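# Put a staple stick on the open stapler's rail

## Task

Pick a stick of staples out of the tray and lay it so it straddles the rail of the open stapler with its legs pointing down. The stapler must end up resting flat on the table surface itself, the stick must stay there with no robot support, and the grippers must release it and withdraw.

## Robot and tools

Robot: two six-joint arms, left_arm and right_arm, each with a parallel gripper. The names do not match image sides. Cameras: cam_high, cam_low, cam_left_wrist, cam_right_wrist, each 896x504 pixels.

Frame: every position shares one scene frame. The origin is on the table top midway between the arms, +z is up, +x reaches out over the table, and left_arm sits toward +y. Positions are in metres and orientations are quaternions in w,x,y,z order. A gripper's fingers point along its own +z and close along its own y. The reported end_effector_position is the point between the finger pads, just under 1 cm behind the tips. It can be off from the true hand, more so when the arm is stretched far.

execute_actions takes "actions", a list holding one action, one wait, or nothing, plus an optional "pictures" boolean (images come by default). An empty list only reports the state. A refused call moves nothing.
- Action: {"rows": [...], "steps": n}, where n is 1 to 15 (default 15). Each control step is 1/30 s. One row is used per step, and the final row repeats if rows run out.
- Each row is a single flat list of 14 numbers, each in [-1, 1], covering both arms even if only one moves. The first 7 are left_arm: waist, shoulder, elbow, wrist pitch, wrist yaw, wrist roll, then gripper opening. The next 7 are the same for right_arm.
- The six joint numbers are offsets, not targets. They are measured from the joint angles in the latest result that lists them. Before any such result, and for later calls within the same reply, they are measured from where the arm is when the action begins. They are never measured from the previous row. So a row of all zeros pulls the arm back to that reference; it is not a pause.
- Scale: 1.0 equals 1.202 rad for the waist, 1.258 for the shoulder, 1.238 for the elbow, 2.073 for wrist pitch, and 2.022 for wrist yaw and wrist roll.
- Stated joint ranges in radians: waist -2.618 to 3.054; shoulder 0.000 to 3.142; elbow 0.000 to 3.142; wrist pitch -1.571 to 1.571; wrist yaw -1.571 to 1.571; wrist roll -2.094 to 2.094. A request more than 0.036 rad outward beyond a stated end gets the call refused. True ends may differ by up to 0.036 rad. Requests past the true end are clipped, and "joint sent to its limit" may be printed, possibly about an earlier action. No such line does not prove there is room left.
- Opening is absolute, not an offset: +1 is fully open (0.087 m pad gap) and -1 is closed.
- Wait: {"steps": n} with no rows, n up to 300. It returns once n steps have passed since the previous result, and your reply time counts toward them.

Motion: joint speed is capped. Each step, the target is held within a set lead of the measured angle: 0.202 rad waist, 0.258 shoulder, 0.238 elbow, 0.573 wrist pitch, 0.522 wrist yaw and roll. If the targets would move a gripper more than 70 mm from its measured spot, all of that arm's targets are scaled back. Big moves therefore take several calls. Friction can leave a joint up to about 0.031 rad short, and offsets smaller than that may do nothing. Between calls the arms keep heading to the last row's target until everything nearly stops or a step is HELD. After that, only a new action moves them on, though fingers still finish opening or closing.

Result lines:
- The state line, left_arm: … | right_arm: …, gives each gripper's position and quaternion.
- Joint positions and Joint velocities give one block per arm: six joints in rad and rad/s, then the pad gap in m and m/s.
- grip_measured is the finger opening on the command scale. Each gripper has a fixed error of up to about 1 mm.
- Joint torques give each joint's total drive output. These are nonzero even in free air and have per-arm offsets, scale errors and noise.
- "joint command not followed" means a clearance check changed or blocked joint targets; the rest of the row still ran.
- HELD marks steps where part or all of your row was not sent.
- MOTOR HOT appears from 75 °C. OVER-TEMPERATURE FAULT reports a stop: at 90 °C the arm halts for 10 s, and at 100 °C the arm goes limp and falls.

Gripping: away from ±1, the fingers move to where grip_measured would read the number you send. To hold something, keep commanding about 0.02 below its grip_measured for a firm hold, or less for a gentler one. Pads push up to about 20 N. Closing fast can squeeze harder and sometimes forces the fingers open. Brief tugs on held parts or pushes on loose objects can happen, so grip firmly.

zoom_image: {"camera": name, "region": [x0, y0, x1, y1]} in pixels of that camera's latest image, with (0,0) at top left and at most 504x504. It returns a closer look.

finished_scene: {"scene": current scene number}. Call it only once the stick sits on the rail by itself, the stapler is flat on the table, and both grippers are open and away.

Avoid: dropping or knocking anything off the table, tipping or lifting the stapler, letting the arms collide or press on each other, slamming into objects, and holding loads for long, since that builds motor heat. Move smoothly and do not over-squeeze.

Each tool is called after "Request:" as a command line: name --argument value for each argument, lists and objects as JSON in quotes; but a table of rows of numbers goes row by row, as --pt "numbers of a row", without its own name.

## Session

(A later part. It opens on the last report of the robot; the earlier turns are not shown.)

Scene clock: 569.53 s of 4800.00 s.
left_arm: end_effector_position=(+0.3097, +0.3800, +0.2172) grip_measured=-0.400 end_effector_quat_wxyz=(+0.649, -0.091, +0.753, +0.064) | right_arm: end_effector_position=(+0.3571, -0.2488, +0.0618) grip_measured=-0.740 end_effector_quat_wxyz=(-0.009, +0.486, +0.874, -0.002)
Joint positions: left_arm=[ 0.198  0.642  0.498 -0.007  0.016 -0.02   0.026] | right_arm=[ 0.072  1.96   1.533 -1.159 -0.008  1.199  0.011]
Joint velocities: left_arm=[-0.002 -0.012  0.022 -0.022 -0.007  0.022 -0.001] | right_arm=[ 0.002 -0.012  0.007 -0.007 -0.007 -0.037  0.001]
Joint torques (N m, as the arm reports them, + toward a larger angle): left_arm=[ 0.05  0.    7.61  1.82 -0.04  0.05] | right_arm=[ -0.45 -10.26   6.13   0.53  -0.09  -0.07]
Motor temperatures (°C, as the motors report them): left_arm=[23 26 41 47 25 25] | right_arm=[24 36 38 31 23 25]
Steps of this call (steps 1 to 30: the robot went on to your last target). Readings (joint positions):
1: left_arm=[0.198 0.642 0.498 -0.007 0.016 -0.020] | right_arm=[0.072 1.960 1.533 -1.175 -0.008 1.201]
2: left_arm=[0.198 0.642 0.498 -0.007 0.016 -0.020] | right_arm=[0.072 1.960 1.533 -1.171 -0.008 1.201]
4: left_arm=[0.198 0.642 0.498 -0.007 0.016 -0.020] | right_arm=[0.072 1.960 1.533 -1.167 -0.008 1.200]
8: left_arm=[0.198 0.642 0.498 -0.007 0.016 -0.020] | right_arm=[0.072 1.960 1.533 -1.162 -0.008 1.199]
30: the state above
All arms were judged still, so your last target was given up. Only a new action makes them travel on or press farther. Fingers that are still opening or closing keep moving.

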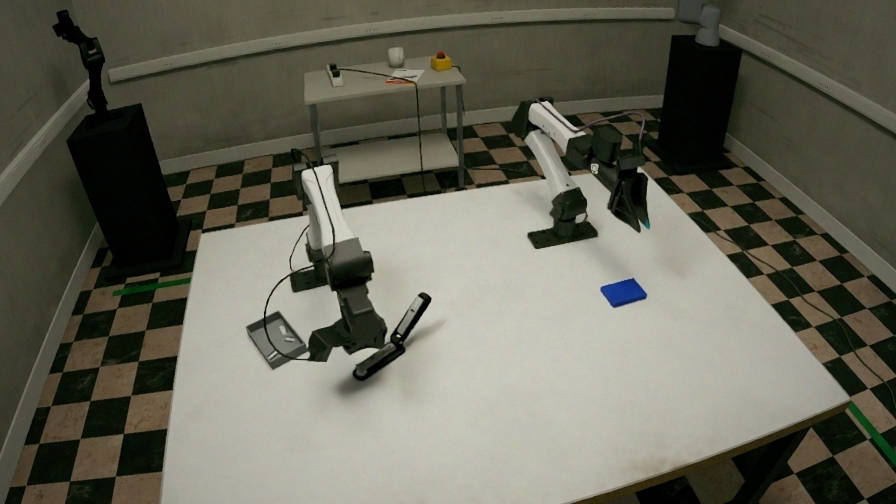

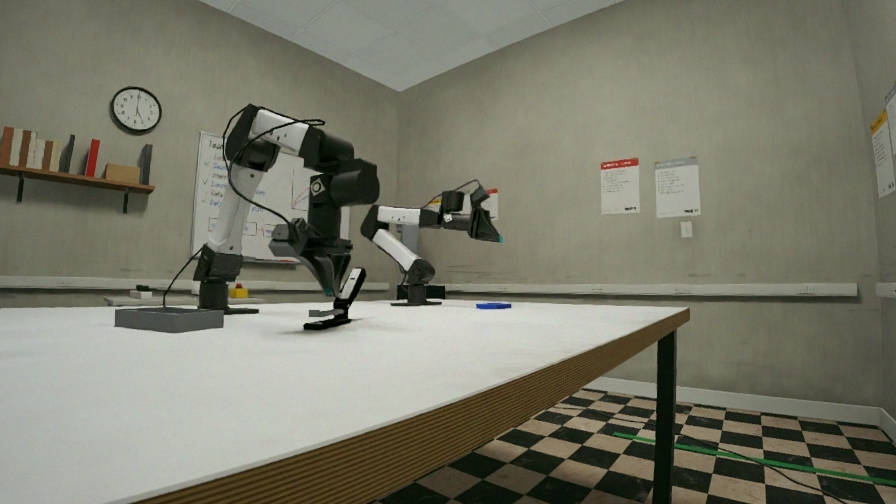

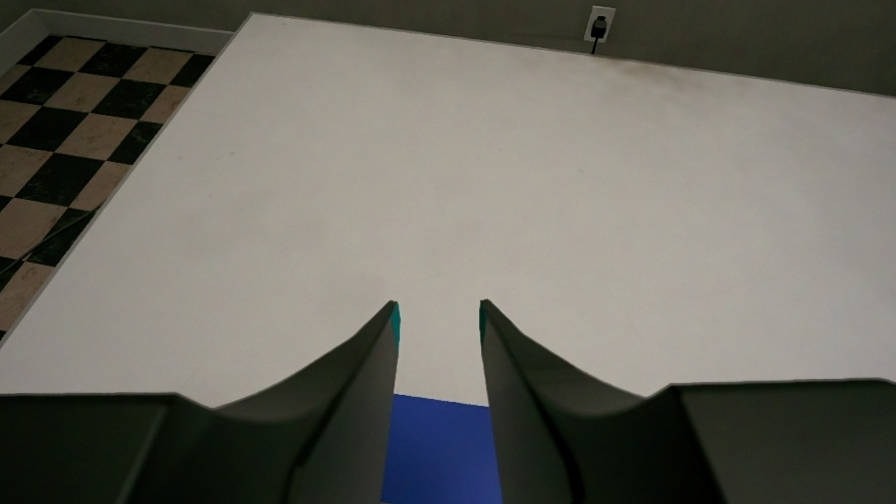

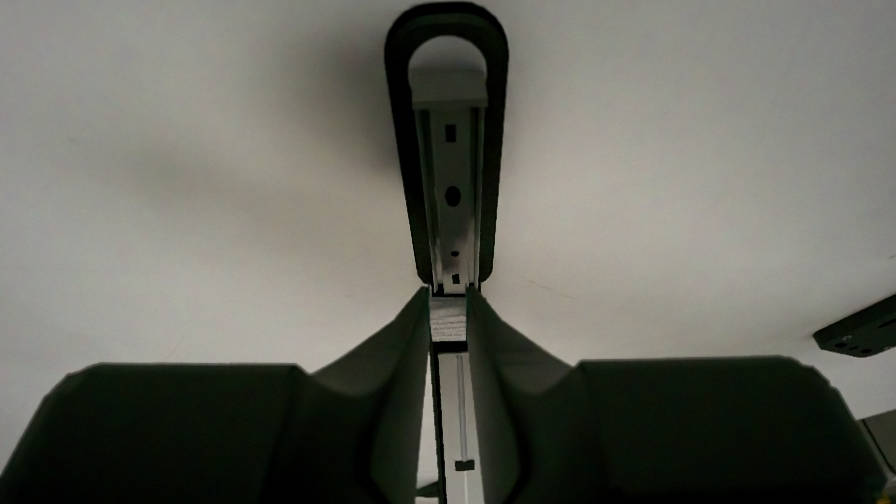

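Request:
execute_actions --actions '[{"rows":[[0,0,0,0,0,0,-0.4,0,0,-0.04,0.03,0,0,-0.8],[0,0,0,0,0,0,-0.4,0,0,-0.04,0.03,0,0,-0.8],[0,0,0,0,0,0,-0.4,0,0,-0.04,0.03,0,0,-0.8],[0,0,0,0,0,0,-0.4,0,0,-0.075,0.05,0,0,-0.8]],"steps":15}]' --pictures false

Request:
execute_actions --actions '[{"steps":30}]'

Scene clock: 577.60 s of 4800.00 s.
left_arm: end_effector_position=(+0.3097, +0.3800, +0.2172) grip_measured=-0.400 end_effector_quat_wxyz=(+0.649, -0.091, +0.753, +0.064) | right_arm: end_effector_position=(+0.3547, -0.2492, +0.0436) grip_measured=-0.740 end_effector_quat_wxyz=(-0.006, +0.486, +0.874, +0.000)
Joint positions: left_arm=[ 0.198  0.642  0.498 -0.007  0.016 -0.02   0.026] | right_arm=[ 0.072  1.96   1.459 -1.079 -0.008  1.199  0.011]
Joint velocities: left_arm=[-0.002  0.012  0.007 -0.066 -0.037 -0.007  0.001] | right_arm=[-0.002  0.002  0.002  0.066 -0.051  0.051  0.   ]
Joint torques (N m, as the arm reports them, + toward a larger angle): left_arm=[ 0.07  0.05  7.62  1.81 -0.03  0.05] | right_arm=[-0.3  -8.89  4.8   0.53 -0.1   0.03]
Motor temperatures (°C, as the motors report them): left_arm=[23 25 41 47 25 25] | right_arm=[24 37 37 31 23 25]
Steps of this call (steps 1 to 90: nothing new was sent; then 4.57 s passed at rest; steps 91 to 105: all 15 steps of this action). Readings (joint positions):
91: left_arm=[0.198 0.642 0.498 -0.007 0.016 -0.020] | right_arm=[0.072 1.960 1.529 -1.153 -0.008 1.199]
92: left_arm=[0.198 0.642 0.498 -0.007 0.016 -0.020] | right_arm=[0.072 1.960 1.523 -1.144 -0.008 1.199]
94: left_arm=[0.198 0.642 0.498 -0.007 0.016 -0.020] | right_arm=[0.072 1.960 1.503 -1.124 -0.008 1.199]
98: left_arm=[0.198 0.642 0.498 -0.007 0.016 -0.020] | right_arm=[0.072 1.960 1.461 -1.098 -0.008 1.199]
105: the state above

Scene clock: 578.60 s of 4800.00 s.
left_arm: end_effector_position=(+0.3097, +0.3800, +0.2172) grip_measured=-0.400 end_effector_quat_wxyz=(+0.649, -0.091, +0.753, +0.064) | right_arm: end_effector_position=(+0.3559, -0.2490, +0.0435) grip_measured=-0.740 end_effector_quat_wxyz=(-0.004, +0.486, +0.874, +0.002)
Joint positions: left_arm=[ 0.198  0.642  0.498 -0.007  0.016 -0.02   0.026] | right_arm=[ 0.072  1.96   1.459 -1.074 -0.008  1.199  0.011]
Joint velocities: left_arm=[ 0.012 -0.022  0.012  0.022  0.007 -0.022  0.   ] | right_arm=[-0.007 -0.012  0.007  0.051 -0.037 -0.007 -0.   ]
Joint torques (N m, as the arm reports them, + toward a larger angle): left_arm=[ 0.01 -0.11  7.68  1.81 -0.01  0.05] | right_arm=[-0.3  -8.92  4.82  0.57 -0.1   0.02]
Motor temperatures (°C, as the motors report them): left_arm=[23 25 41 47 25 25] | right_arm=[24 37 37 31 23 25]
Steps of this call (steps 1 to 15: the robot went on to your last target; steps 16 to 30: nothing new was sent). Readings (joint positions):
1: left_arm=[0.198 0.642 0.498 -0.007 0.016 -0.020] | right_arm=[0.072 1.960 1.459 -1.078 -0.008 1.199]
2: left_arm=[0.198 0.642 0.498 -0.007 0.016 -0.020] | right_arm=[0.072 1.960 1.459 -1.077 -0.008 1.199]
4: left_arm=[0.198 0.642 0.498 -0.007 0.016 -0.020] | right_arm=[0.072 1.960 1.459 -1.076 -0.008 1.199]
8: left_arm=[0.198 0.642 0.498 -0.007 0.016 -0.020] | right_arm=[0.072 1.960 1.459 -1.074 -0.008 1.199]
30: the state above
All arms were judged still, so your last target was given up. Only a new action makes them travel on or press farther. Fingers that are still opening or closing keep moving.

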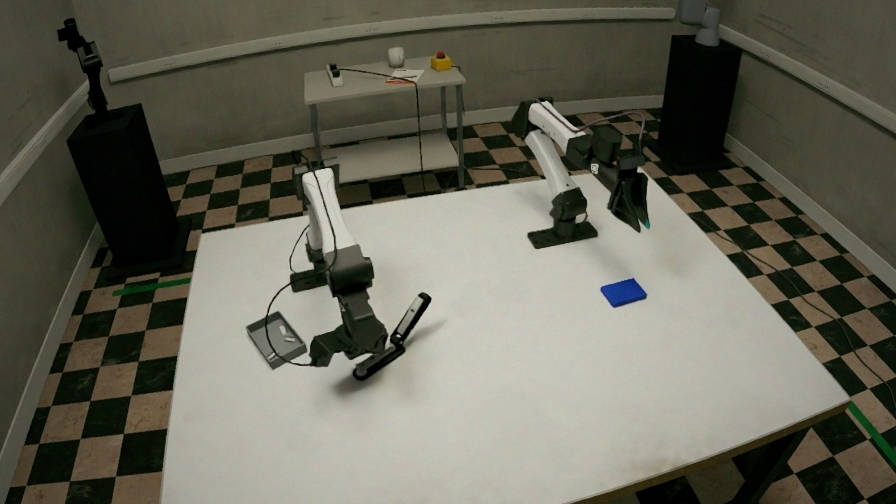

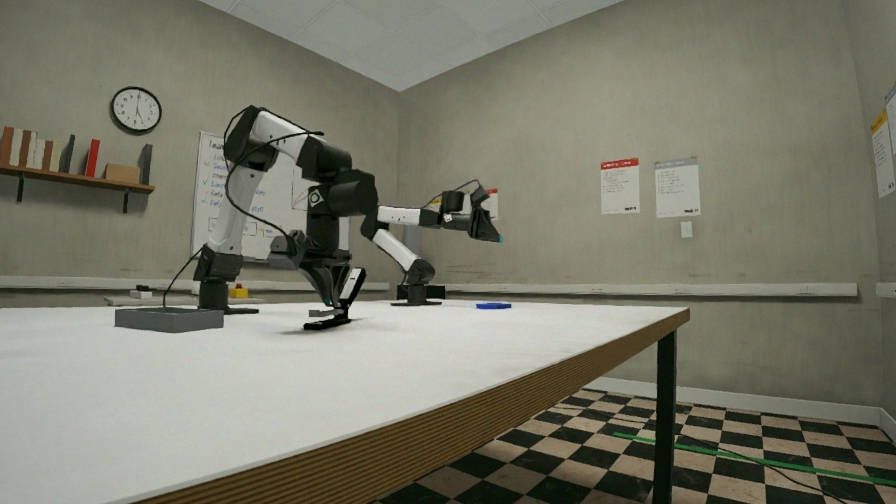

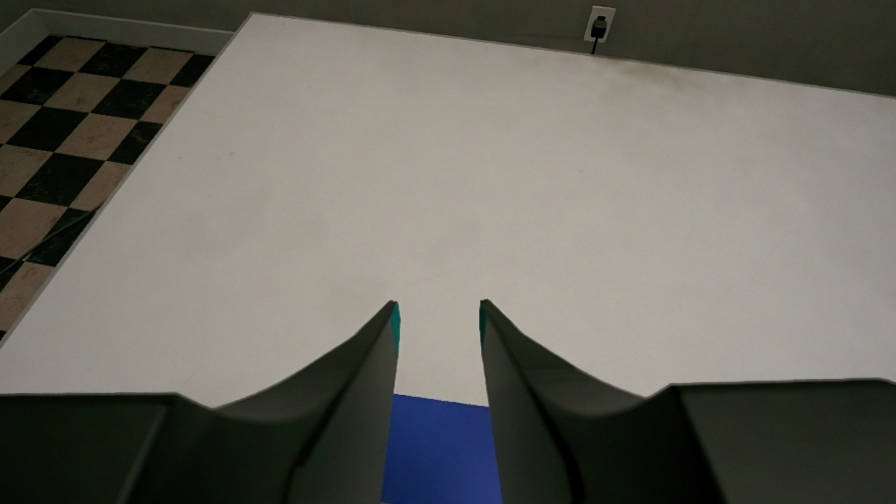

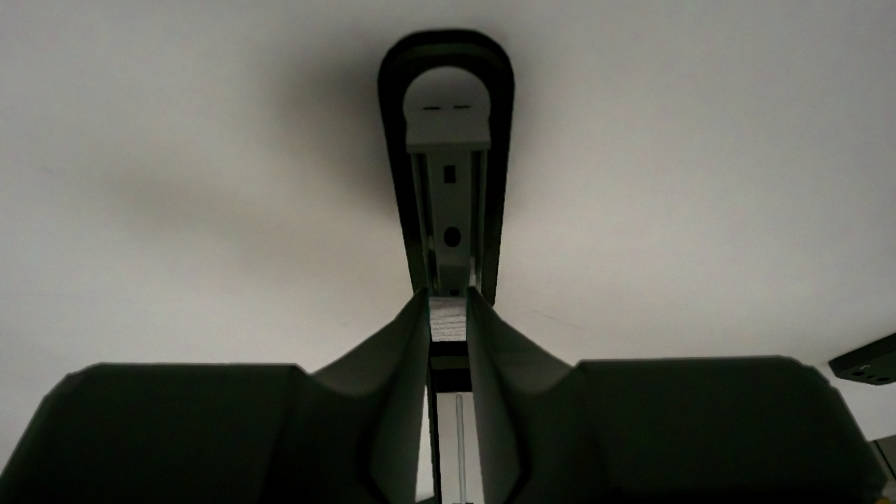

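A bit lower.

Request:
execute_actions --actions '[{"rows":[[0,0,0,0,0,0,-0.4,0,0,-0.045,0.03,0,0,-0.8]],"steps":15}]' --pictures false

Request:
execute_actions --actions '[{"steps":20}]'

Request:
zoom_image --camera "cam_low" --region '[260, 260, 400, 340]'

Scene clock: 584.07 s of 4800.00 s.
left_arm: end_effector_position=(+0.3097, +0.3800, +0.2172) grip_measured=-0.400 end_effector_quat_wxyz=(+0.649, -0.091, +0.753, +0.064) | right_arm: end_effector_position=(+0.3553, -0.2487, +0.0375) grip_measured=-0.740 end_effector_quat_wxyz=(-0.003, +0.486, +0.874, +0.004)
Joint positions: left_arm=[ 0.198  0.642  0.498 -0.007  0.016 -0.02   0.026] | right_arm=[ 0.072  1.96   1.434 -1.045 -0.01   1.199  0.011]
Joint velocities: left_arm=[ 0.012 -0.002  0.007  0.037 -0.007  0.095 -0.   ] | right_arm=[-0.007 -0.022 -0.002  0.022  0.066  0.051  0.001]
Joint torques (N m, as the arm reports them, + toward a larger angle): left_arm=[-0.03  0.1   7.72  1.82 -0.02  0.04] | right_arm=[-0.31 -8.88  3.81  0.74 -0.08  0.02]
Motor temperatures (°C, as the motors report them): left_arm=[23 25 41 47 25 25] | right_arm=[24 36 37 31 23 25]
Steps of this call (steps 1 to 90: nothing new was sent; then 1.97 s passed at rest; steps 91 to 105: all 15 steps of this action). Readings (joint positions):
91: left_arm=[0.198 0.642 0.498 -0.007 0.016 -0.020] | right_arm=[0.072 1.960 1.454 -1.066 -0.008 1.199]
92: left_arm=[0.198 0.642 0.498 -0.007 0.016 -0.020] | right_arm=[0.072 1.960 1.447 -1.057 -0.008 1.199]
94: left_arm=[0.198 0.642 0.498 -0.007 0.016 -0.020] | right_arm=[0.072 1.960 1.434 -1.046 -0.009 1.199]
98: left_arm=[0.198 0.642 0.498 -0.007 0.016 -0.020] | right_arm=[0.072 1.960 1.434 -1.045 -0.010 1.199]
105: the state above

Scene clock: 584.73 s of 4800.00 s.
left_arm: end_effector_position=(+0.3097, +0.3800, +0.2172) grip_measured=-0.400 end_effector_quat_wxyz=(+0.649, -0.091, +0.753, +0.064) | right_arm: end_effector_position=(+0.3553, -0.2487, +0.0375) grip_measured=-0.740 end_effector_quat_wxyz=(-0.003, +0.486, +0.874, +0.004)
Joint positions: left_arm=[ 0.198  0.642  0.498 -0.007  0.016 -0.02   0.026] | right_arm=[ 0.072  1.96   1.434 -1.045 -0.01   1.199  0.011]
Joint velocities: left_arm=[-0.007 -0.002 -0.007 -0.007 -0.051 -0.022  0.   ] | right_arm=[-0.012 -0.007 -0.002 -0.037  0.066 -0.007  0.001]
Joint torques (N m, as the arm reports them, + toward a larger angle): left_arm=[-0.02 -0.01  7.61  1.81  0.    0.04] | right_arm=[-0.3  -8.88  3.81  0.73 -0.08  0.02]
Motor temperatures (°C, as the motors report them): left_arm=[23 25 41 47 25 25] | right_arm=[24 36 37 31 23 25]
Steps of this call (steps 1 to 15: the robot went on to your last target; steps 16 to 20: nothing new was sent). Readings (joint positions):
1: left_arm=[0.198 0.642 0.498 -0.007 0.016 -0.020] | right_arm=[0.072 1.960 1.434 -1.045 -0.010 1.199]
2: left_arm=[0.198 0.642 0.498 -0.007 0.016 -0.020] | right_arm=[0.072 1.960 1.434 -1.045 -0.010 1.199]
4: left_arm=[0.198 0.642 0.498 -0.007 0.016 -0.020] | right_arm=[0.072 1.960 1.434 -1.045 -0.010 1.199]
8: left_arm=[0.198 0.642 0.498 -0.007 0.016 -0.020] | right_arm=[0.072 1.960 1.434 -1.045 -0.010 1.199]
20: the state above
All arms were judged still, so your last target was given up. Only a new action makes them travel on or press farther. Fingers that are still opening or closing keep moving.

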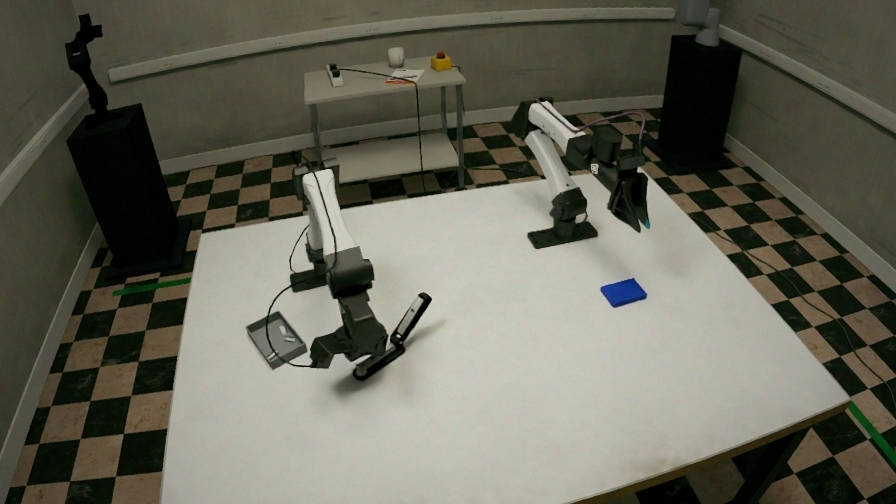

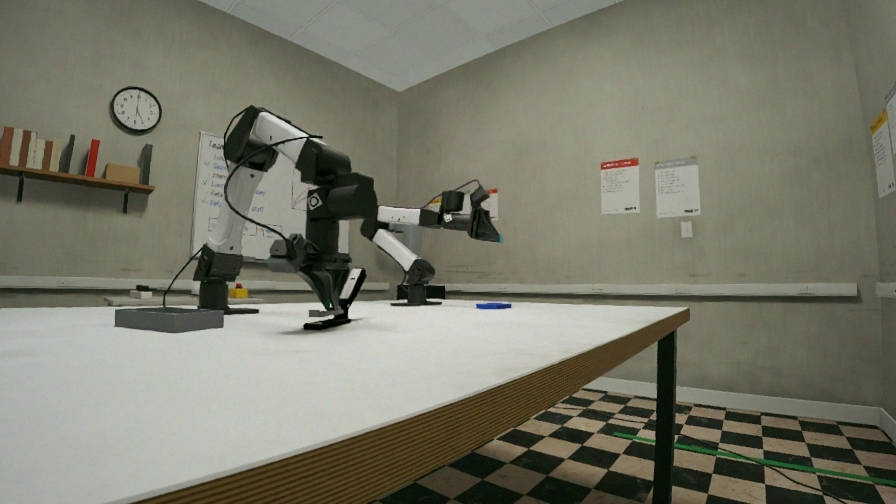

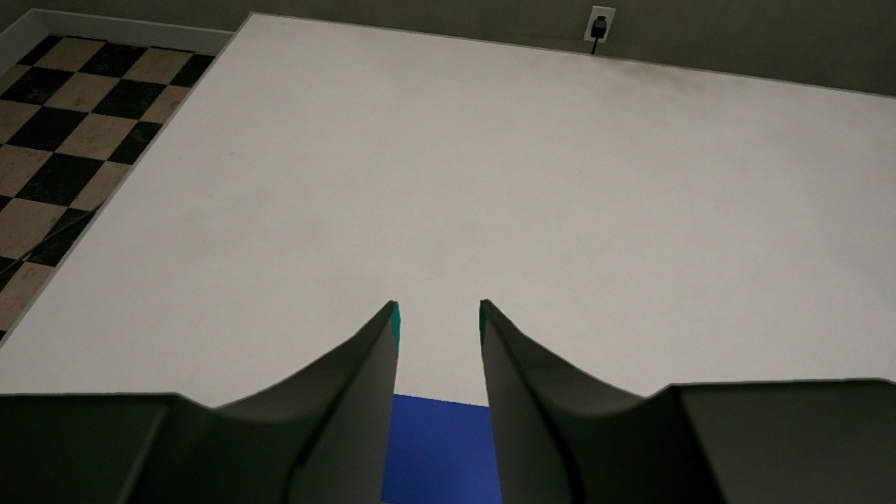

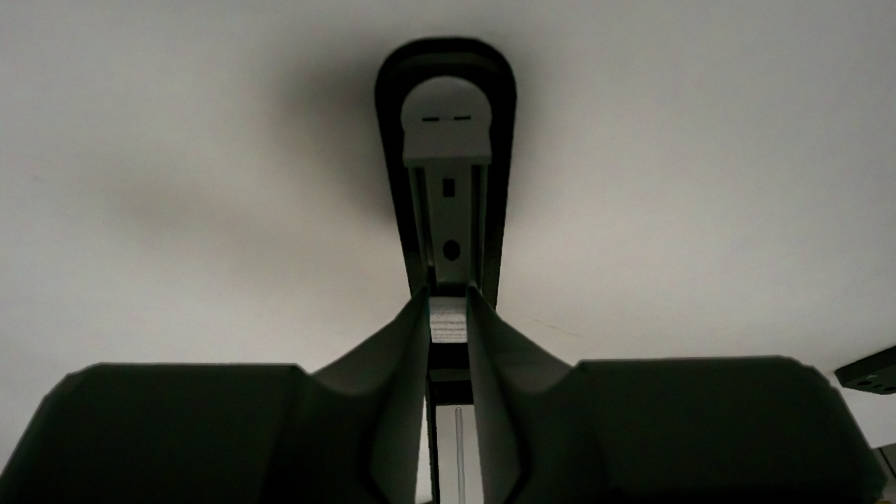

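Region (260, 260, 400, 340) of cam_low's 896x504 image, scaled by 3.600, with more detail than that image has; it fills the top 288 rows of this view, and the rest is white.

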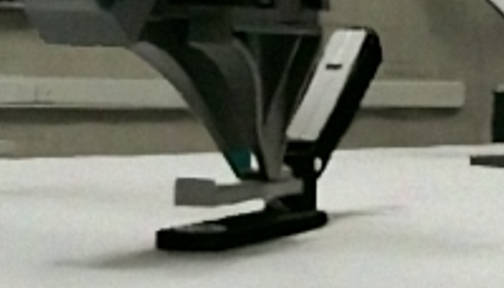

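Contact. Release and lift.

Request:
execute_actions --actions '[{"rows":[[0,0,0,0,0,0,-0.4,0,0,0,0,0,0,-0.55],[0,0,0,0,0,0,-0.4,0,0,0,0,0,0,-0.55],[0,0,0,0,0,0,-0.4,0,0,0,0,0,0,-0.55],[0,0,0,0,0,0,-0.4,0,0,0,0,0,0,-0.55],[0,0,0,0,0,0,-0.4,0,0,0,0,0,0,-0.55],[0,0,0,0,0,0,-0.4,0,0,0,0,0,0,-0.55],[0,0,0,0,0,0,-0.4,0,0,0.06,-0.04,0,0,-0.55],[0,0,0,0,0,0,-0.4,0,0,0.06,-0.04,0,0,-0.55],[0,0,0,0,0,0,-0.4,0,0,0.12,-0.075,0,0,-0.55]],"steps":15}]' --pictures false

Request:
execute_actions --actions '[{"steps":20}]'

Request:
zoom_image --camera "cam_low" --region '[260, 260, 400, 340]'

Scene clock: 599.10 s of 4800.00 s.
left_arm: end_effector_position=(+0.3097, +0.3800, +0.2172) grip_measured=-0.400 end_effector_quat_wxyz=(+0.649, -0.091, +0.753, +0.064) | right_arm: end_effector_position=(+0.3672, -0.2465, +0.0670) grip_measured=-0.550 end_effector_quat_wxyz=(+0.003, +0.486, +0.874, +0.009)
Joint positions: left_arm=[ 0.198  0.642  0.498 -0.007  0.016 -0.02   0.026] | right_arm=[ 0.072  1.964  1.561 -1.15  -0.01   1.199  0.02 ]
Joint velocities: left_arm=[-0.002 -0.002 -0.002 -0.051 -0.051 -0.051  0.   ] | right_arm=[ 0.002 -0.002 -0.002 -0.154  0.022 -0.022 -0.   ]
Joint torques (N m, as the arm reports them, + toward a larger angle): left_arm=[ 0.02 -0.08  7.71  1.81  0.01  0.03] | right_arm=[-0.28 -9.39  8.64  0.23 -0.09  0.02]
Motor temperatures (°C, as the motors report them): left_arm=[23 25 42 48 25 25] | right_arm=[24 36 36 31 23 25]
Steps of this call (steps 1 to 90: nothing new was sent; then 10.87 s passed at rest; steps 91 to 105: all 15 steps of this action). Readings (joint positions):
91: left_arm=[0.198 0.642 0.498 -0.007 0.016 -0.020] | right_arm=[0.072 1.960 1.434 -1.045 -0.010 1.199]
92: left_arm=[0.198 0.642 0.498 -0.007 0.016 -0.020] | right_arm=[0.072 1.960 1.434 -1.045 -0.010 1.199]
94: left_arm=[0.198 0.642 0.498 -0.007 0.016 -0.020] | right_arm=[0.072 1.960 1.434 -1.045 -0.010 1.199]
98: left_arm=[0.198 0.642 0.498 -0.007 0.016 -0.020] | right_arm=[0.072 1.962 1.453 -1.070 -0.010 1.199]
105: the state above

Scene clock: 599.77 s of 4800.00 s.
left_arm: end_effector_position=(+0.3097, +0.3800, +0.2172) grip_measured=-0.400 end_effector_quat_wxyz=(+0.649, -0.091, +0.753, +0.064) | right_arm: end_effector_position=(+0.3589, -0.2480, +0.0676) grip_measured=-0.550 end_effector_quat_wxyz=(-0.010, +0.486, +0.874, -0.001)
Joint positions: left_arm=[ 0.198  0.642  0.498 -0.007  0.016 -0.02   0.026] | right_arm=[ 0.072  1.964  1.561 -1.184 -0.01   1.199  0.02 ]
Joint velocities: left_arm=[-0.012  0.002  0.002  0.022 -0.022 -0.022  0.   ] | right_arm=[-0.002 -0.002  0.007 -0.037  0.037 -0.037  0.   ]
Joint torques (N m, as the arm reports them, + toward a larger angle): left_arm=[ 0.06  0.09  7.54  1.82 -0.05  0.02] | right_arm=[-0.31 -9.33  8.5   0.17 -0.1   0.03]
Motor temperatures (°C, as the motors report them): left_arm=[23 25 42 48 25 25] | right_arm=[24 36 36 30 23 25]
Steps of this call (steps 1 to 20: the robot went on to your last target). Readings (joint positions):
1: left_arm=[0.198 0.642 0.498 -0.007 0.016 -0.020] | right_arm=[0.072 1.964 1.561 -1.158 -0.010 1.199]
2: left_arm=[0.198 0.642 0.498 -0.007 0.016 -0.020] | right_arm=[0.072 1.964 1.561 -1.164 -0.010 1.199]
4: left_arm=[0.198 0.642 0.498 -0.007 0.016 -0.020] | right_arm=[0.072 1.964 1.561 -1.172 -0.010 1.199]
8: left_arm=[0.198 0.642 0.498 -0.007 0.016 -0.020] | right_arm=[0.072 1.964 1.561 -1.180 -0.010 1.199]
20: the state above

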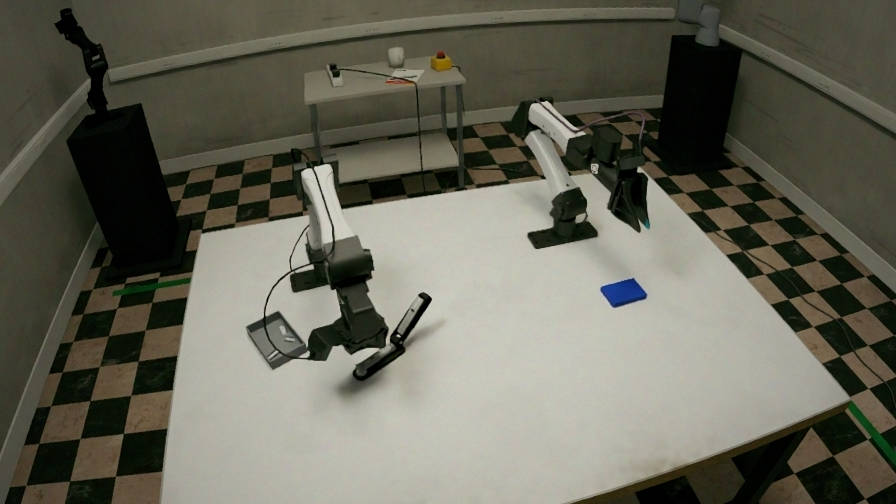

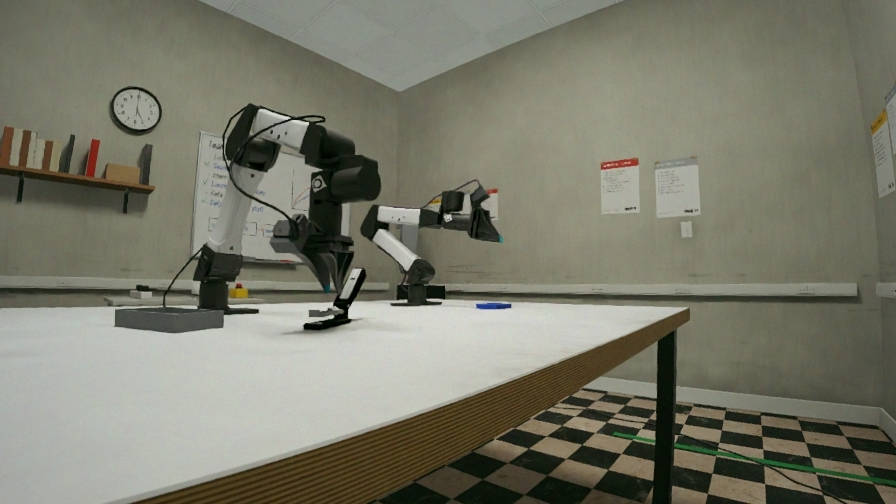

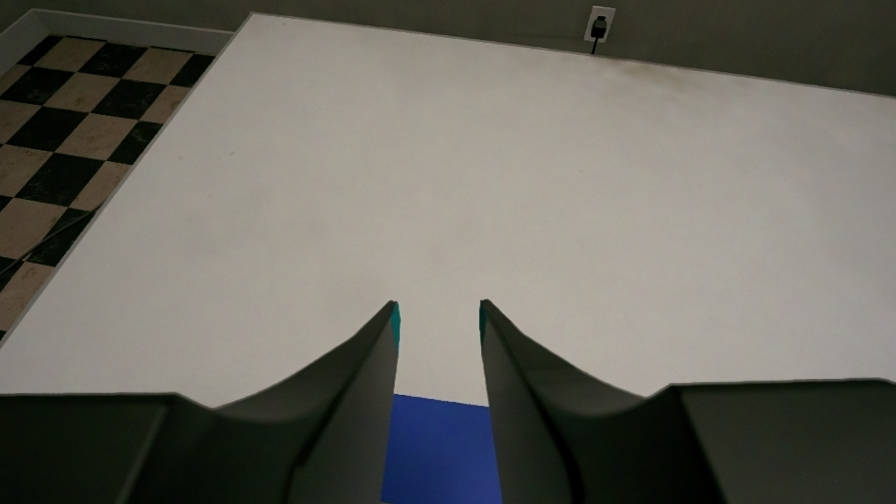

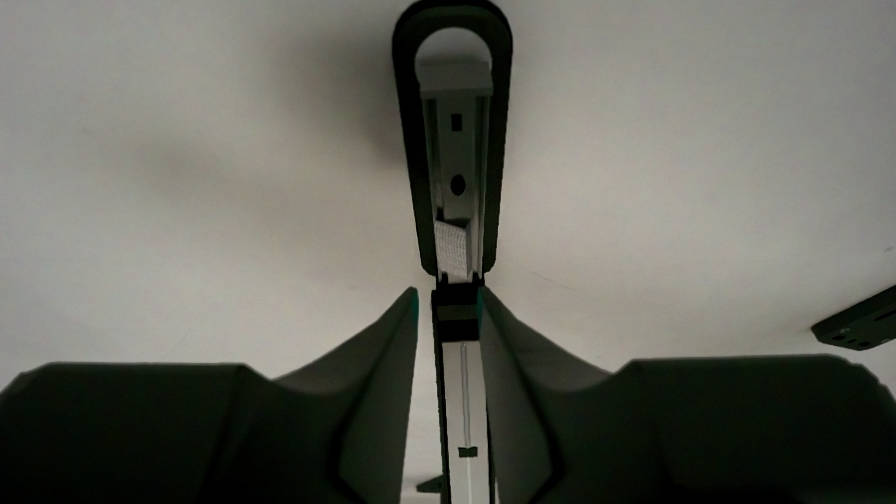

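Region (260, 260, 400, 340) of cam_low's 896x504 image, scaled by 3.600, with more detail than that image has; it fills the top 288 rows of this view, and the rest is white.

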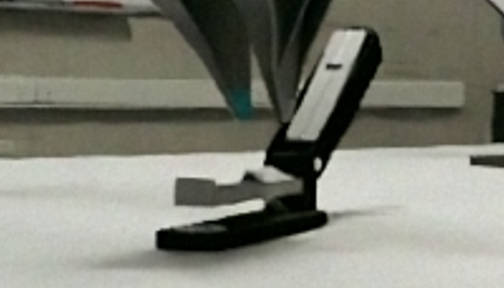

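Request:
execute_actions --actions '[{"rows":[[0,0,0,0,0,0,-0.4,0,0,0,0,0,0,-1],[0,0,0,0,0,0,-0.4,0,0,0,0,0,0,-1],[0,0,0,0,0,0,-0.4,0,0,0,0,0,0,-1],[0,0,0,0,0,0,-0.4,0,0,0,0,0,0,-1],[0,0,0,0,0,0,-0.4,0,0,-0.05,0.04,0,0,-1],[0,0,0,0,0,0,-0.4,0,0,-0.05,0.04,0,0,-1],[0,0,0,0,0,0,-0.4,0,0,-0.05,0.04,0,0,-1],[0,0,0,0,0,0,-0.4,0,0,-0.1,0.07,0,0,-1]],"steps":15}]' --pictures false

Request:
execute_actions --actions '[{"steps":20}]' --pictures false

Request:
execute_actions --actions '[{"rows":[[0,0,0,0,0,0,-0.4,0,0,-0.03,-0.025,0,0,-1]],"steps":15}]'

Request:
zoom_image --camera "cam_low" --region '[260, 260, 400, 340]'

Scene clock: 610.77 s of 4800.00 s.
left_arm: end_effector_position=(+0.3097, +0.3800, +0.2172) grip_measured=-0.400 end_effector_quat_wxyz=(+0.649, -0.091, +0.753, +0.064) | right_arm: end_effector_position=(+0.3524, -0.2491, +0.0425) grip_measured=-1.000 end_effector_quat_wxyz=(-0.011, +0.486, +0.874, -0.002)
Joint positions: left_arm=[ 0.198  0.642  0.498 -0.007  0.016 -0.02   0.026] | right_arm=[ 0.072  1.963  1.457 -1.085 -0.011  1.199  0.   ]
Joint velocities: left_arm=[-0.002 -0.027  0.007 -0.037 -0.022 -0.11  -0.001] | right_arm=[ 0.007 -0.017  0.002  0.037 -0.081  0.007  0.   ]
Joint torques (N m, as the arm reports them, + toward a larger angle): left_arm=[-0.01  0.05  7.68  1.85 -0.02  0.04] | right_arm=[-0.33 -8.78  4.77  0.85 -0.1   0.02]
Motor temperatures (°C, as the motors report them): left_arm=[23 25 42 48 25 25] | right_arm=[24 37 37 30 23 25]
Steps of this call (steps 1 to 15: the robot went on to your last target; steps 16 to 90: nothing new was sent; then 7.50 s passed at rest; steps 91 to 105: all 15 steps of this action). Readings (joint positions):
91: left_arm=[0.198 0.642 0.498 -0.007 0.016 -0.020] | right_arm=[0.072 1.964 1.561 -1.184 -0.010 1.199]
92: left_arm=[0.198 0.642 0.498 -0.007 0.016 -0.020] | right_arm=[0.072 1.964 1.561 -1.184 -0.010 1.199]
94: left_arm=[0.198 0.642 0.498 -0.007 0.016 -0.020] | right_arm=[0.072 1.964 1.561 -1.184 -0.010 1.199]
98: left_arm=[0.198 0.642 0.498 -0.007 0.016 -0.020] | right_arm=[0.072 1.964 1.516 -1.133 -0.010 1.199]
105: the state above

Scene clock: 611.43 s of 4800.00 s.
left_arm: end_effector_position=(+0.3097, +0.3800, +0.2172) grip_measured=-0.400 end_effector_quat_wxyz=(+0.649, -0.091, +0.753, +0.064) | right_arm: end_effector_position=(+0.3524, -0.2490, +0.0425) grip_measured=-1.000 end_effector_quat_wxyz=(-0.011, +0.486, +0.874, -0.002)
Joint positions: left_arm=[ 0.198  0.642  0.498 -0.007  0.016 -0.02   0.026] | right_arm=[ 0.072  1.963  1.457 -1.085 -0.011  1.199  0.   ]
Joint velocities: left_arm=[-0.002  0.002 -0.027 -0.081  0.007  0.051 -0.   ] | right_arm=[-0.007 -0.012 -0.002 -0.066  0.007 -0.007  0.   ]
Joint torques (N m, as the arm reports them, + toward a larger angle): left_arm=[ 0.07  0.04  7.66  1.82 -0.04  0.04] | right_arm=[-0.3  -8.81  4.7   0.84 -0.09  0.03]
Motor temperatures (°C, as the motors report them): left_arm=[23 25 42 48 25 25] | right_arm=[24 37 37 30 23 25]
Steps of this call (steps 1 to 15: the robot went on to your last target; steps 16 to 20: nothing new was sent). Readings (joint positions):
1: left_arm=[0.198 0.642 0.498 -0.007 0.016 -0.020] | right_arm=[0.072 1.963 1.457 -1.085 -0.011 1.199]
2: left_arm=[0.198 0.642 0.498 -0.007 0.016 -0.020] | right_arm=[0.072 1.963 1.457 -1.085 -0.011 1.199]
4: left_arm=[0.198 0.642 0.498 -0.007 0.016 -0.020] | right_arm=[0.072 1.963 1.457 -1.085 -0.011 1.199]
8: left_arm=[0.198 0.642 0.498 -0.007 0.016 -0.020] | right_arm=[0.072 1.963 1.457 -1.085 -0.011 1.199]
20: the state above
All arms were judged still, so your last target was given up. Only a new action makes them travel on or press farther. Fingers that are still opening or closing keep moving.

Scene clock: 611.93 s of 4800.00 s.
left_arm: end_effector_position=(+0.3097, +0.3800, +0.2172) grip_measured=-0.400 end_effector_quat_wxyz=(+0.649, -0.091, +0.753, +0.064) | right_arm: end_effector_position=(+0.3392, -0.2515, +0.0402) grip_measured=-1.000 end_effector_quat_wxyz=(-0.030, +0.486, +0.873, -0.018)
Joint positions: left_arm=[ 0.198  0.642  0.498 -0.007  0.016 -0.02   0.026] | right_arm=[ 0.072  1.963  1.442 -1.12  -0.011  1.199  0.   ]
Joint velocities: left_arm=[-0.007  0.012  0.007 -0.007 -0.051 -0.051  0.   ] | right_arm=[-0.002 -0.002 -0.007 -0.051 -0.081 -0.066  0.   ]
Joint torques (N m, as the arm reports them, + toward a larger angle): left_arm=[-0.02  0.04  7.57  1.82 -0.03  0.04] | right_arm=[-0.29 -8.8   4.37  0.05 -0.1   0.03]
Motor temperatures (°C, as the motors report them): left_arm=[23 25 42 48 25 25] | right_arm=[24 37 37 30 23 25]
Steps of this call (steps 1 to 15: all 15 steps of this action). Readings (joint positions):
1: left_arm=[0.198 0.642 0.498 -0.007 0.016 -0.020] | right_arm=[0.072 1.963 1.457 -1.089 -0.011 1.199]
2: left_arm=[0.198 0.642 0.498 -0.007 0.016 -0.020] | right_arm=[0.072 1.963 1.457 -1.094 -0.011 1.199]
4: left_arm=[0.198 0.642 0.498 -0.007 0.016 -0.020] | right_arm=[0.072 1.963 1.450 -1.102 -0.011 1.199]
8: left_arm=[0.198 0.642 0.498 -0.007 0.016 -0.020] | right_arm=[0.072 1.963 1.442 -1.116 -0.011 1.199]
15: the state above

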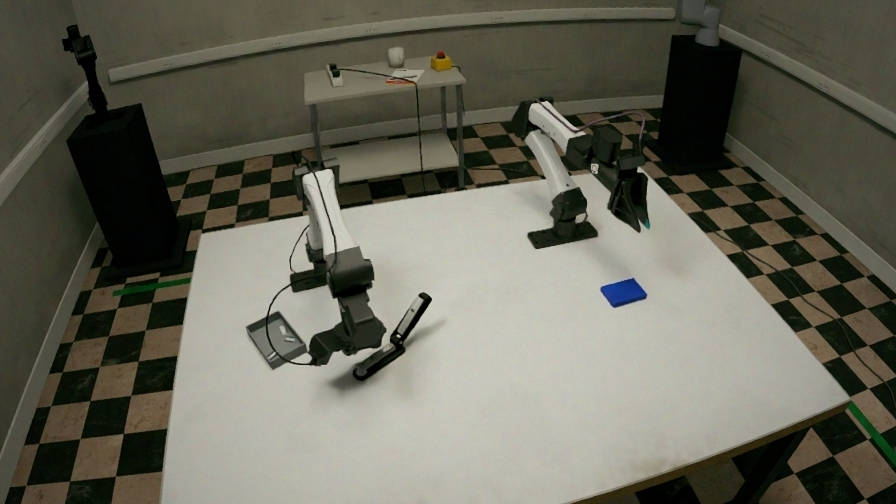

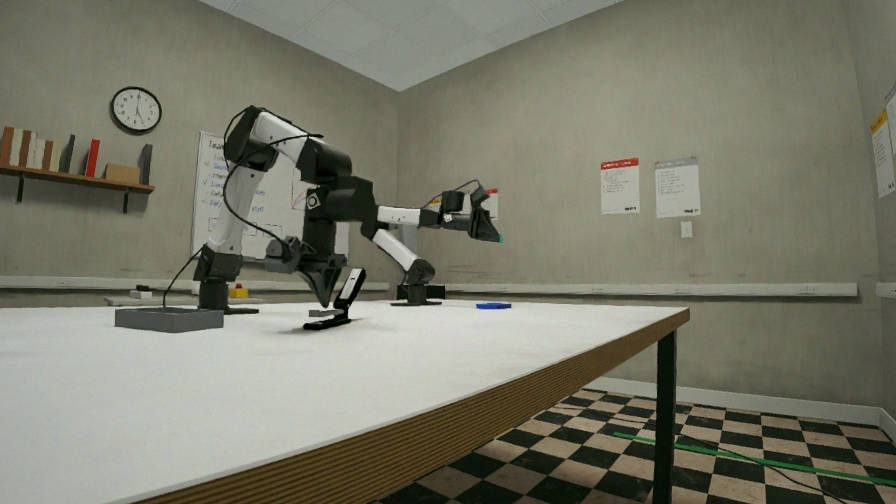

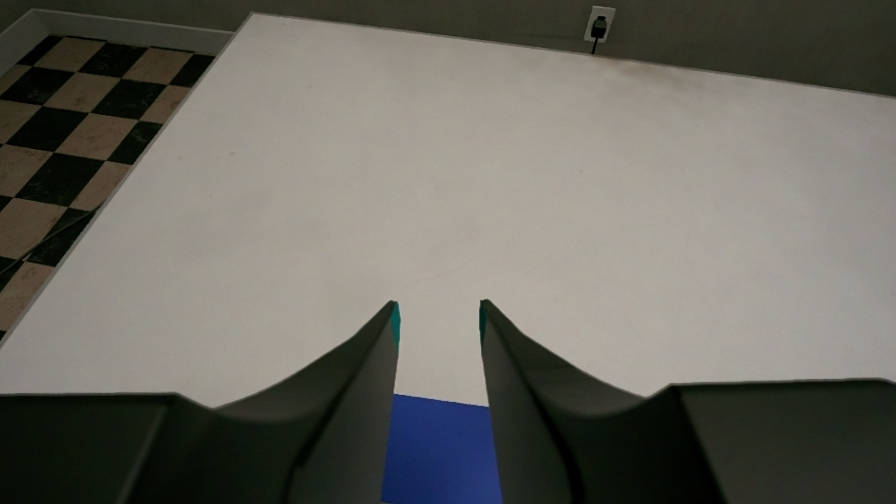

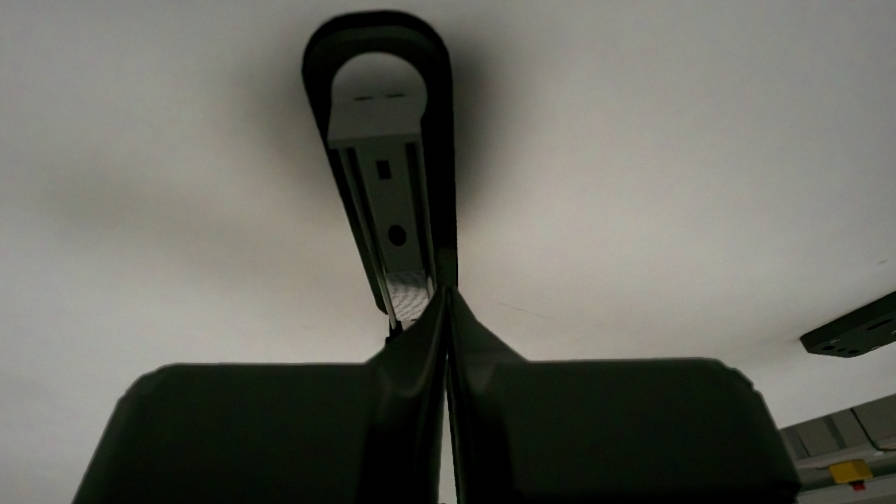

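Region (260, 260, 400, 340) of cam_low's 896x504 image, scaled by 3.600, with more detail than that image has; it fills the top 288 rows of this view, and the rest is white.

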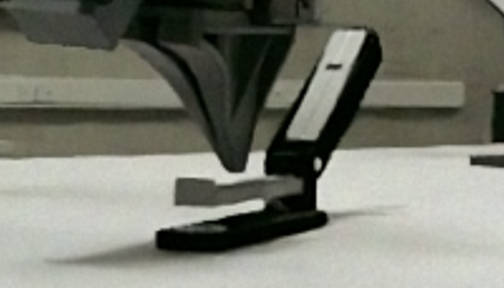

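Seated. Move clear.

Request:
execute_actions --actions '[{"rows":[[0,0,0,0,0,0,-0.4,0,-0.1,0.15,-0.15,0,0,-1],[0,0,0,0,0,0,-0.4,0,-0.1,0.15,-0.15,0,0,-1],[0,0,0,0,0,0,-0.4,0,-0.1,0.15,-0.15,0,0,-1],[0,0,0,0,0,0,-0.4,0,-0.1,0.15,-0.15,0,0,-1],[0,0,0,0,0,0,-0.4,0,-0.9,-0.5,0.3,0,-0.6,0]],"steps":15}]' --pictures false

Request:
execute_actions --actions '[{"steps":45}]' --pictures false

Request:
finished_scene --scene 1

Scene clock: 620.03 s of 4800.00 s.
left_arm: end_effector_position=(+0.3097, +0.3800, +0.2172) grip_measured=-0.400 end_effector_quat_wxyz=(+0.649, -0.091, +0.753, +0.064) | right_arm: end_effector_position=(+0.2939, -0.2903, +0.1686) grip_measured=+0.000 end_effector_quat_wxyz=(+0.407, +0.012, +0.909, +0.087)
Joint positions: left_arm=[ 0.198  0.642  0.498 -0.007  0.016 -0.02   0.026] | right_arm=[ 0.072  0.954  0.848 -0.607 -0.011  0.214  0.044]
Joint velocities: left_arm=[ 0.012  0.002  0.012  0.051 -0.007  0.007 -0.   ] | right_arm=[-0.007 -2.147 -0.408  0.125 -0.037 -1.487 -0.   ]
Joint torques (N m, as the arm reports them, + toward a larger angle): left_arm=[-0.06  0.    7.52  1.79 -0.02  0.05] | right_arm=[-0.29 -1.21  8.24  3.   -0.13 -0.05]
Motor temperatures (°C, as the motors report them): left_arm=[23 25 42 48 25 25] | right_arm=[24 37 37 30 23 25]
Steps of this call (steps 1 to 15: the robot went on to your last target; steps 16 to 90: nothing new was sent; then 4.60 s passed at rest; steps 91 to 105: all 15 steps of this action). Readings (joint positions):
91: left_arm=[0.198 0.642 0.498 -0.007 0.016 -0.020] | right_arm=[0.072 1.960 1.460 -1.151 -0.011 1.199]
92: left_arm=[0.198 0.642 0.498 -0.007 0.016 -0.020] | right_arm=[0.072 1.955 1.488 -1.199 -0.011 1.199]
94: left_arm=[0.198 0.642 0.498 -0.007 0.016 -0.020] | right_arm=[0.072 1.915 1.550 -1.271 -0.011 1.199]
98: left_arm=[0.198 0.642 0.498 -0.007 0.016 -0.020] | right_arm=[0.072 1.590 1.272 -0.860 -0.011 0.823]
105: the state above

Scene clock: 621.53 s of 4800.00 s.
left_arm: end_effector_position=(+0.3097, +0.3800, +0.2172) grip_measured=-0.400 end_effector_quat_wxyz=(+0.649, -0.091, +0.753, +0.064) | right_arm: end_effector_position=(+0.2988, -0.2987, +0.2156) grip_measured=+0.000 end_effector_quat_wxyz=(+0.507, -0.084, +0.856, +0.050)
Joint positions: left_arm=[ 0.198  0.642  0.498 -0.007  0.016 -0.02   0.026] | right_arm=[ 0.072  0.821  0.842 -0.523 -0.011 -0.007  0.044]
Joint velocities: left_arm=[-0.007 -0.027 -0.002  0.007  0.037  0.051 -0.001] | right_arm=[-0.007  0.022 -0.007  0.007 -0.051 -0.066  0.   ]
Joint torques (N m, as the arm reports them, + toward a larger angle): left_arm=[ 0.03  0.    7.6   1.8  -0.02  0.04] | right_arm=[-0.29 -0.09  6.37  2.49 -0.16 -0.07]
Motor temperatures (°C, as the motors report them): left_arm=[23 25 42 48 25 25] | right_arm=[24 36 37 30 23 25]
Steps of this call (steps 1 to 30: the robot went on to your last target; steps 31 to 45: nothing new was sent). Readings (joint positions):
1: left_arm=[0.198 0.642 0.498 -0.007 0.016 -0.020] | right_arm=[0.072 0.892 0.842 -0.599 -0.011 0.170]
2: left_arm=[0.198 0.642 0.498 -0.007 0.016 -0.020] | right_arm=[0.072 0.851 0.842 -0.579 -0.011 0.134]
4: left_arm=[0.198 0.642 0.498 -0.007 0.016 -0.020] | right_arm=[0.072 0.821 0.842 -0.540 -0.011 0.083]
8: left_arm=[0.198 0.642 0.498 -0.007 0.016 -0.020] | right_arm=[0.072 0.821 0.842 -0.526 -0.011 0.030]
45: the state above
All arms were judged still, so your last target was given up. Only a new action makes them travel on or press farther. Fingers that are still opening or closing keep moving.

The scene is finished: the task was done.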